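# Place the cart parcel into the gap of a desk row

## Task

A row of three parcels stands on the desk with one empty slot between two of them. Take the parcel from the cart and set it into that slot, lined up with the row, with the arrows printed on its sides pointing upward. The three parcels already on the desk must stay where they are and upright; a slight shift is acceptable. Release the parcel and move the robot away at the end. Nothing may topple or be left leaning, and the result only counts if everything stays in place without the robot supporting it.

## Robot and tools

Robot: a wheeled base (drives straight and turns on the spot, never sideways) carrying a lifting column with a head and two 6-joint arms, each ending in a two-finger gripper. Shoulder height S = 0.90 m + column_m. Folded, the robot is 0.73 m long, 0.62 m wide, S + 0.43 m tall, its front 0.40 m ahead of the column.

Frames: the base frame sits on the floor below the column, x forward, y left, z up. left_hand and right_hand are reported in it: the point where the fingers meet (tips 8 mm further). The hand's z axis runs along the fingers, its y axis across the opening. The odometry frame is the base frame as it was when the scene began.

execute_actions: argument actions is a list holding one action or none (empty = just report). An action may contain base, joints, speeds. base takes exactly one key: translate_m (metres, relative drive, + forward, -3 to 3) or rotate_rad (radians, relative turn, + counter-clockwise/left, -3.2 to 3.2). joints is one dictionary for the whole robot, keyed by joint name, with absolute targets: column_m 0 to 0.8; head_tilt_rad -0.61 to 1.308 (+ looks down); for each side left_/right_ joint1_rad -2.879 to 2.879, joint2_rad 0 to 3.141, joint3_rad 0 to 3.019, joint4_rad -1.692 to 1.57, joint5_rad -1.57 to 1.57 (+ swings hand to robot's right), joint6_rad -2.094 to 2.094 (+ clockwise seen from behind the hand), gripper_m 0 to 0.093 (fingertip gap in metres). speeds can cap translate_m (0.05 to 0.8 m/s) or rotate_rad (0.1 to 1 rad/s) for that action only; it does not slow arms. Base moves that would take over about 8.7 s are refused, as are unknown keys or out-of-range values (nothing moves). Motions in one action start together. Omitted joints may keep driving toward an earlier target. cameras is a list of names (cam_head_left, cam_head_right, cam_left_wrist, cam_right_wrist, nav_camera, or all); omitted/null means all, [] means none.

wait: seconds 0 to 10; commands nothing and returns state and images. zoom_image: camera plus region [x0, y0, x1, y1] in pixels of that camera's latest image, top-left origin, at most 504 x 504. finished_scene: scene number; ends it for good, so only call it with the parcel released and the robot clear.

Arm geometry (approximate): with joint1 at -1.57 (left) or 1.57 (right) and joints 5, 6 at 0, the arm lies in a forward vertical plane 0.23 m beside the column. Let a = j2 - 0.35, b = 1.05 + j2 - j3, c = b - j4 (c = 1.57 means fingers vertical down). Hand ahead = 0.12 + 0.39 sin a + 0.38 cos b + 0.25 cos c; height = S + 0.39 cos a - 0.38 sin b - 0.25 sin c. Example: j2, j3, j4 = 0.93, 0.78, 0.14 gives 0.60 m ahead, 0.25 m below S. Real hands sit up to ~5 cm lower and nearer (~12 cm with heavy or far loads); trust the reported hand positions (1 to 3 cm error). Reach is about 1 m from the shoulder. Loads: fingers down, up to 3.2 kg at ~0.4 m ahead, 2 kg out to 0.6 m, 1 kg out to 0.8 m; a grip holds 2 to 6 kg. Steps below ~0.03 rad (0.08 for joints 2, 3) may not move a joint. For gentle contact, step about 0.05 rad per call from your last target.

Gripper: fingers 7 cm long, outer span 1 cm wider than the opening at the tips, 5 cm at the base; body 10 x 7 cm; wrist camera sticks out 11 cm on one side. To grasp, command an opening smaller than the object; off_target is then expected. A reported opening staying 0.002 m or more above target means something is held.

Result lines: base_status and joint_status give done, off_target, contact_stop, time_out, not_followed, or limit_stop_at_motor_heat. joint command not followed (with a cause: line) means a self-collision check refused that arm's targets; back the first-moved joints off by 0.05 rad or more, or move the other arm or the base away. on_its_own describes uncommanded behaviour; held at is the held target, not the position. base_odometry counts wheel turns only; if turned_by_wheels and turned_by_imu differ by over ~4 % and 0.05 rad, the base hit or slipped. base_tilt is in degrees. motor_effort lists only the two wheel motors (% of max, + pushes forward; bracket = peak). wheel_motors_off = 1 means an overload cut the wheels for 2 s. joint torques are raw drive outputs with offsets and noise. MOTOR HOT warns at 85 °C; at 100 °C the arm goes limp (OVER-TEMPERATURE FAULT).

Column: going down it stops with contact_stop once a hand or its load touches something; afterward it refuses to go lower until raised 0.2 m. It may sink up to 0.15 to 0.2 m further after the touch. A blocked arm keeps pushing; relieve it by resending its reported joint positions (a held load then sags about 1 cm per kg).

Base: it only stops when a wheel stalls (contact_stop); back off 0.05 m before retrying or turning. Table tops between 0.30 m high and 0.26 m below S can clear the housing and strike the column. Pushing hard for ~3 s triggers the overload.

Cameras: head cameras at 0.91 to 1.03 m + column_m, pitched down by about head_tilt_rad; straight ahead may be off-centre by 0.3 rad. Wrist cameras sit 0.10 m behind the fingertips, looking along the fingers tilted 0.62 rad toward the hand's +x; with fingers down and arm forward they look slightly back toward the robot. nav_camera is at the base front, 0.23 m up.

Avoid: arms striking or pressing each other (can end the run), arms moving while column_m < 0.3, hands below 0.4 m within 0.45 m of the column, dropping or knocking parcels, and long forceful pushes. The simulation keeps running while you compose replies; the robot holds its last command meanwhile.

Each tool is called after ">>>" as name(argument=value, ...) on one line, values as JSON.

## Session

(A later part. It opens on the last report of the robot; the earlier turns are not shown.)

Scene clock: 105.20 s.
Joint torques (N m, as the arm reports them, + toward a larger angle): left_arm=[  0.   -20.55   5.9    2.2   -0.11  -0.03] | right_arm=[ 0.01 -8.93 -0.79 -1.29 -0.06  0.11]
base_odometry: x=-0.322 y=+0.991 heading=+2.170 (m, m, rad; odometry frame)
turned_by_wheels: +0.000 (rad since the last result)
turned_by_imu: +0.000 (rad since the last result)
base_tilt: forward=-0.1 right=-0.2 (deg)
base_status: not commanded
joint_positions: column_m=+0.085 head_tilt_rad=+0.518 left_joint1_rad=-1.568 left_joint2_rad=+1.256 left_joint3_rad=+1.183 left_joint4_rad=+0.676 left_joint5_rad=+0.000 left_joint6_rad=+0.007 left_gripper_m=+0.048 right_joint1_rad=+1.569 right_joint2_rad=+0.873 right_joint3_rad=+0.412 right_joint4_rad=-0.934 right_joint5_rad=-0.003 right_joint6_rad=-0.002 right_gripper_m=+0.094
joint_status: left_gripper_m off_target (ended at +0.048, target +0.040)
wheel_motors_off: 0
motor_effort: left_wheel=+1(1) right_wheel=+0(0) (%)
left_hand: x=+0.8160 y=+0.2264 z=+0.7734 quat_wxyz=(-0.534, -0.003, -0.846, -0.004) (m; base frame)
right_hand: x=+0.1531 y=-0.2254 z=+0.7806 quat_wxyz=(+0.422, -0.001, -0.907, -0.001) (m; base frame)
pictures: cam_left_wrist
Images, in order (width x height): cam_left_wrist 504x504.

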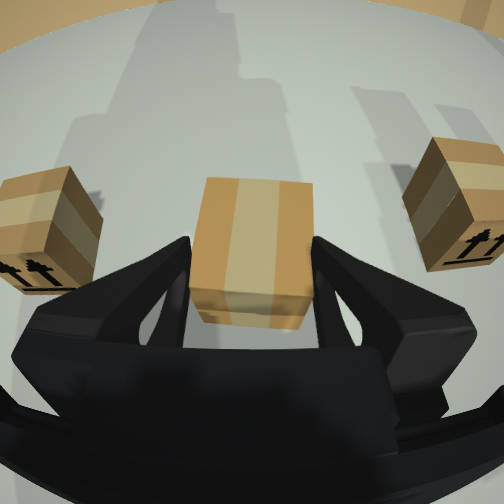

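Squared. Slide it forward 1.5 cm into line, release, retreat.

>>> execute_actions(actions=[{"base":{"translate_m":0.017},"speeds":{"translate_m":0.05}}], cameras=[])

>>> execute_actions(actions=[{"joints":{"left_gripper_m":0.08}}], cameras=["cam_left_wrist"])

>>> execute_actions(actions=[{"base":{"translate_m":-0.5},"joints":{"column_m":0.11},"speeds":{"translate_m":0.5}}], cameras=["cam_head_right","cam_left_wrist"])

Scene clock: 107.27 s.
Joint torques (N m, as the arm reports them, + toward a larger angle): left_arm=[ -0.1  -21.39   5.77   2.26  -0.11  -0.03] | right_arm=[ 0.27 -9.12 -0.74 -1.19 -0.02  0.12]
base_odometry: x=-0.332 y=+1.005 heading=+2.171 (m, m, rad; odometry frame)
turned_by_wheels: +0.001 (rad since the last result)
turned_by_imu: +0.001 (rad since the last result)
base_tilt: forward=+0.1 right=-0.2 (deg)
base_status: done
joint_positions: column_m=+0.085 head_tilt_rad=+0.518 left_joint1_rad=-1.568 left_joint2_rad=+1.256 left_joint3_rad=+1.183 left_joint4_rad=+0.676 left_joint5_rad=+0.000 left_joint6_rad=+0.007 left_gripper_m=+0.048 right_joint1_rad=+1.569 right_joint2_rad=+0.873 right_joint3_rad=+0.413 right_joint4_rad=-0.934 right_joint5_rad=-0.003 right_joint6_rad=-0.002 right_gripper_m=+0.094
joint_status: not commanded
wheel_motors_off: 0
motor_effort: left_wheel=+1(43) right_wheel=+0(27) (%)
left_hand: x=+0.8162 y=+0.2264 z=+0.7736 quat_wxyz=(-0.534, -0.003, -0.845, -0.004) (m; base frame)
right_hand: x=+0.1539 y=-0.2254 z=+0.7804 quat_wxyz=(+0.421, -0.001, -0.907, -0.001) (m; base frame)
pictures: none
No camera images: the call's "cameras" was empty. Leave "cameras" out to get every camera's image.

Scene clock: 107.83 s.
Joint torques (N m, as the arm reports them, + toward a larger angle): left_arm=[ -0.37 -20.88   5.89   2.24  -0.12  -0.02] | right_arm=[ 0.01 -8.59 -0.82 -1.13 -0.06  0.15]
base_odometry: x=-0.332 y=+1.005 heading=+2.171 (m, m, rad; odometry frame)
turned_by_wheels: +0.000 (rad since the last result)
turned_by_imu: +0.000 (rad since the last result)
base_tilt: forward=+0.1 right=+0.0 (deg)
base_status: not commanded
joint_positions: column_m=+0.085 head_tilt_rad=+0.518 left_joint1_rad=-1.568 left_joint2_rad=+1.256 left_joint3_rad=+1.183 left_joint4_rad=+0.676 left_joint5_rad=+0.000 left_joint6_rad=+0.007 left_gripper_m=+0.080 right_joint1_rad=+1.569 right_joint2_rad=+0.873 right_joint3_rad=+0.413 right_joint4_rad=-0.934 right_joint5_rad=-0.003 right_joint6_rad=-0.002 right_gripper_m=+0.094
joint_status: all done
wheel_motors_off: 0
motor_effort: left_wheel=+1(1) right_wheel=+0(0) (%)
left_hand: x=+0.8162 y=+0.2264 z=+0.7736 quat_wxyz=(-0.534, -0.003, -0.845, -0.004) (m; base frame)
right_hand: x=+0.1539 y=-0.2254 z=+0.7804 quat_wxyz=(+0.421, -0.001, -0.907, -0.001) (m; base frame)
pictures: cam_left_wrist
Images, in order (width x height): cam_left_wrist 504x504.

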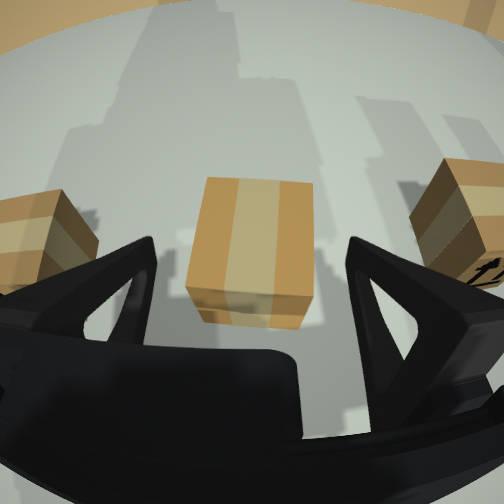

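Scene clock: 110.30 s.
Joint torques (N m, as the arm reports them, + toward a larger angle): left_arm=[  0.23 -20.54   5.94   2.25  -0.1   -0.01] | right_arm=[ 0.05 -8.83 -0.68 -1.26 -0.03  0.11]
base_odometry: x=-0.049 y=+0.592 heading=+2.172 (m, m, rad; odometry frame)
turned_by_wheels: +0.001 (rad since the last result)
turned_by_imu: +0.000 (rad since the last result)
base_tilt: forward=+0.0 right=-0.1 (deg)
base_status: done
joint_positions: column_m=+0.110 head_tilt_rad=+0.518 left_joint1_rad=-1.568 left_joint2_rad=+1.256 left_joint3_rad=+1.183 left_joint4_rad=+0.676 left_joint5_rad=+0.000 left_joint6_rad=+0.007 left_gripper_m=+0.080 right_joint1_rad=+1.569 right_joint2_rad=+0.872 right_joint3_rad=+0.410 right_joint4_rad=-0.934 right_joint5_rad=-0.003 right_joint6_rad=-0.002 right_gripper_m=+0.094
joint_status: all done
wheel_motors_off: 0
motor_effort: left_wheel=+0(47) right_wheel=-1(45) (%)
left_hand: x=+0.8160 y=+0.2264 z=+0.7983 quat_wxyz=(-0.534, -0.003, -0.846, -0.004) (m; base frame)
right_hand: x=+0.1521 y=-0.2254 z=+0.8059 quat_wxyz=(+0.423, -0.001, -0.906, -0.001) (m; base frame)
pictures: cam_head_right, cam_left_wrist
Images, in order (width x height): cam_head_right 896x504, cam_left_wrist 504x504.

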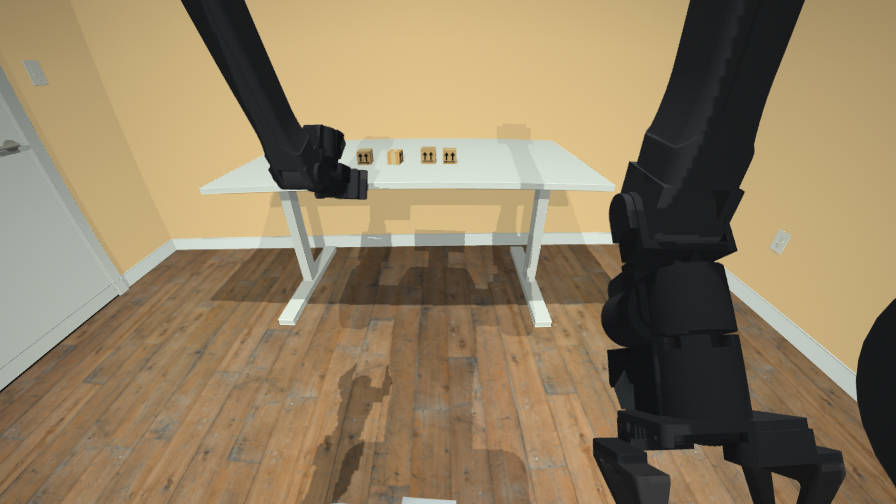

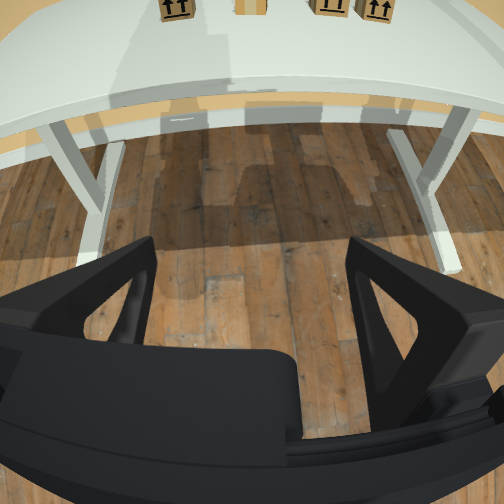

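>>> finished_scene(scene=2)

The scene is finished: the task was done.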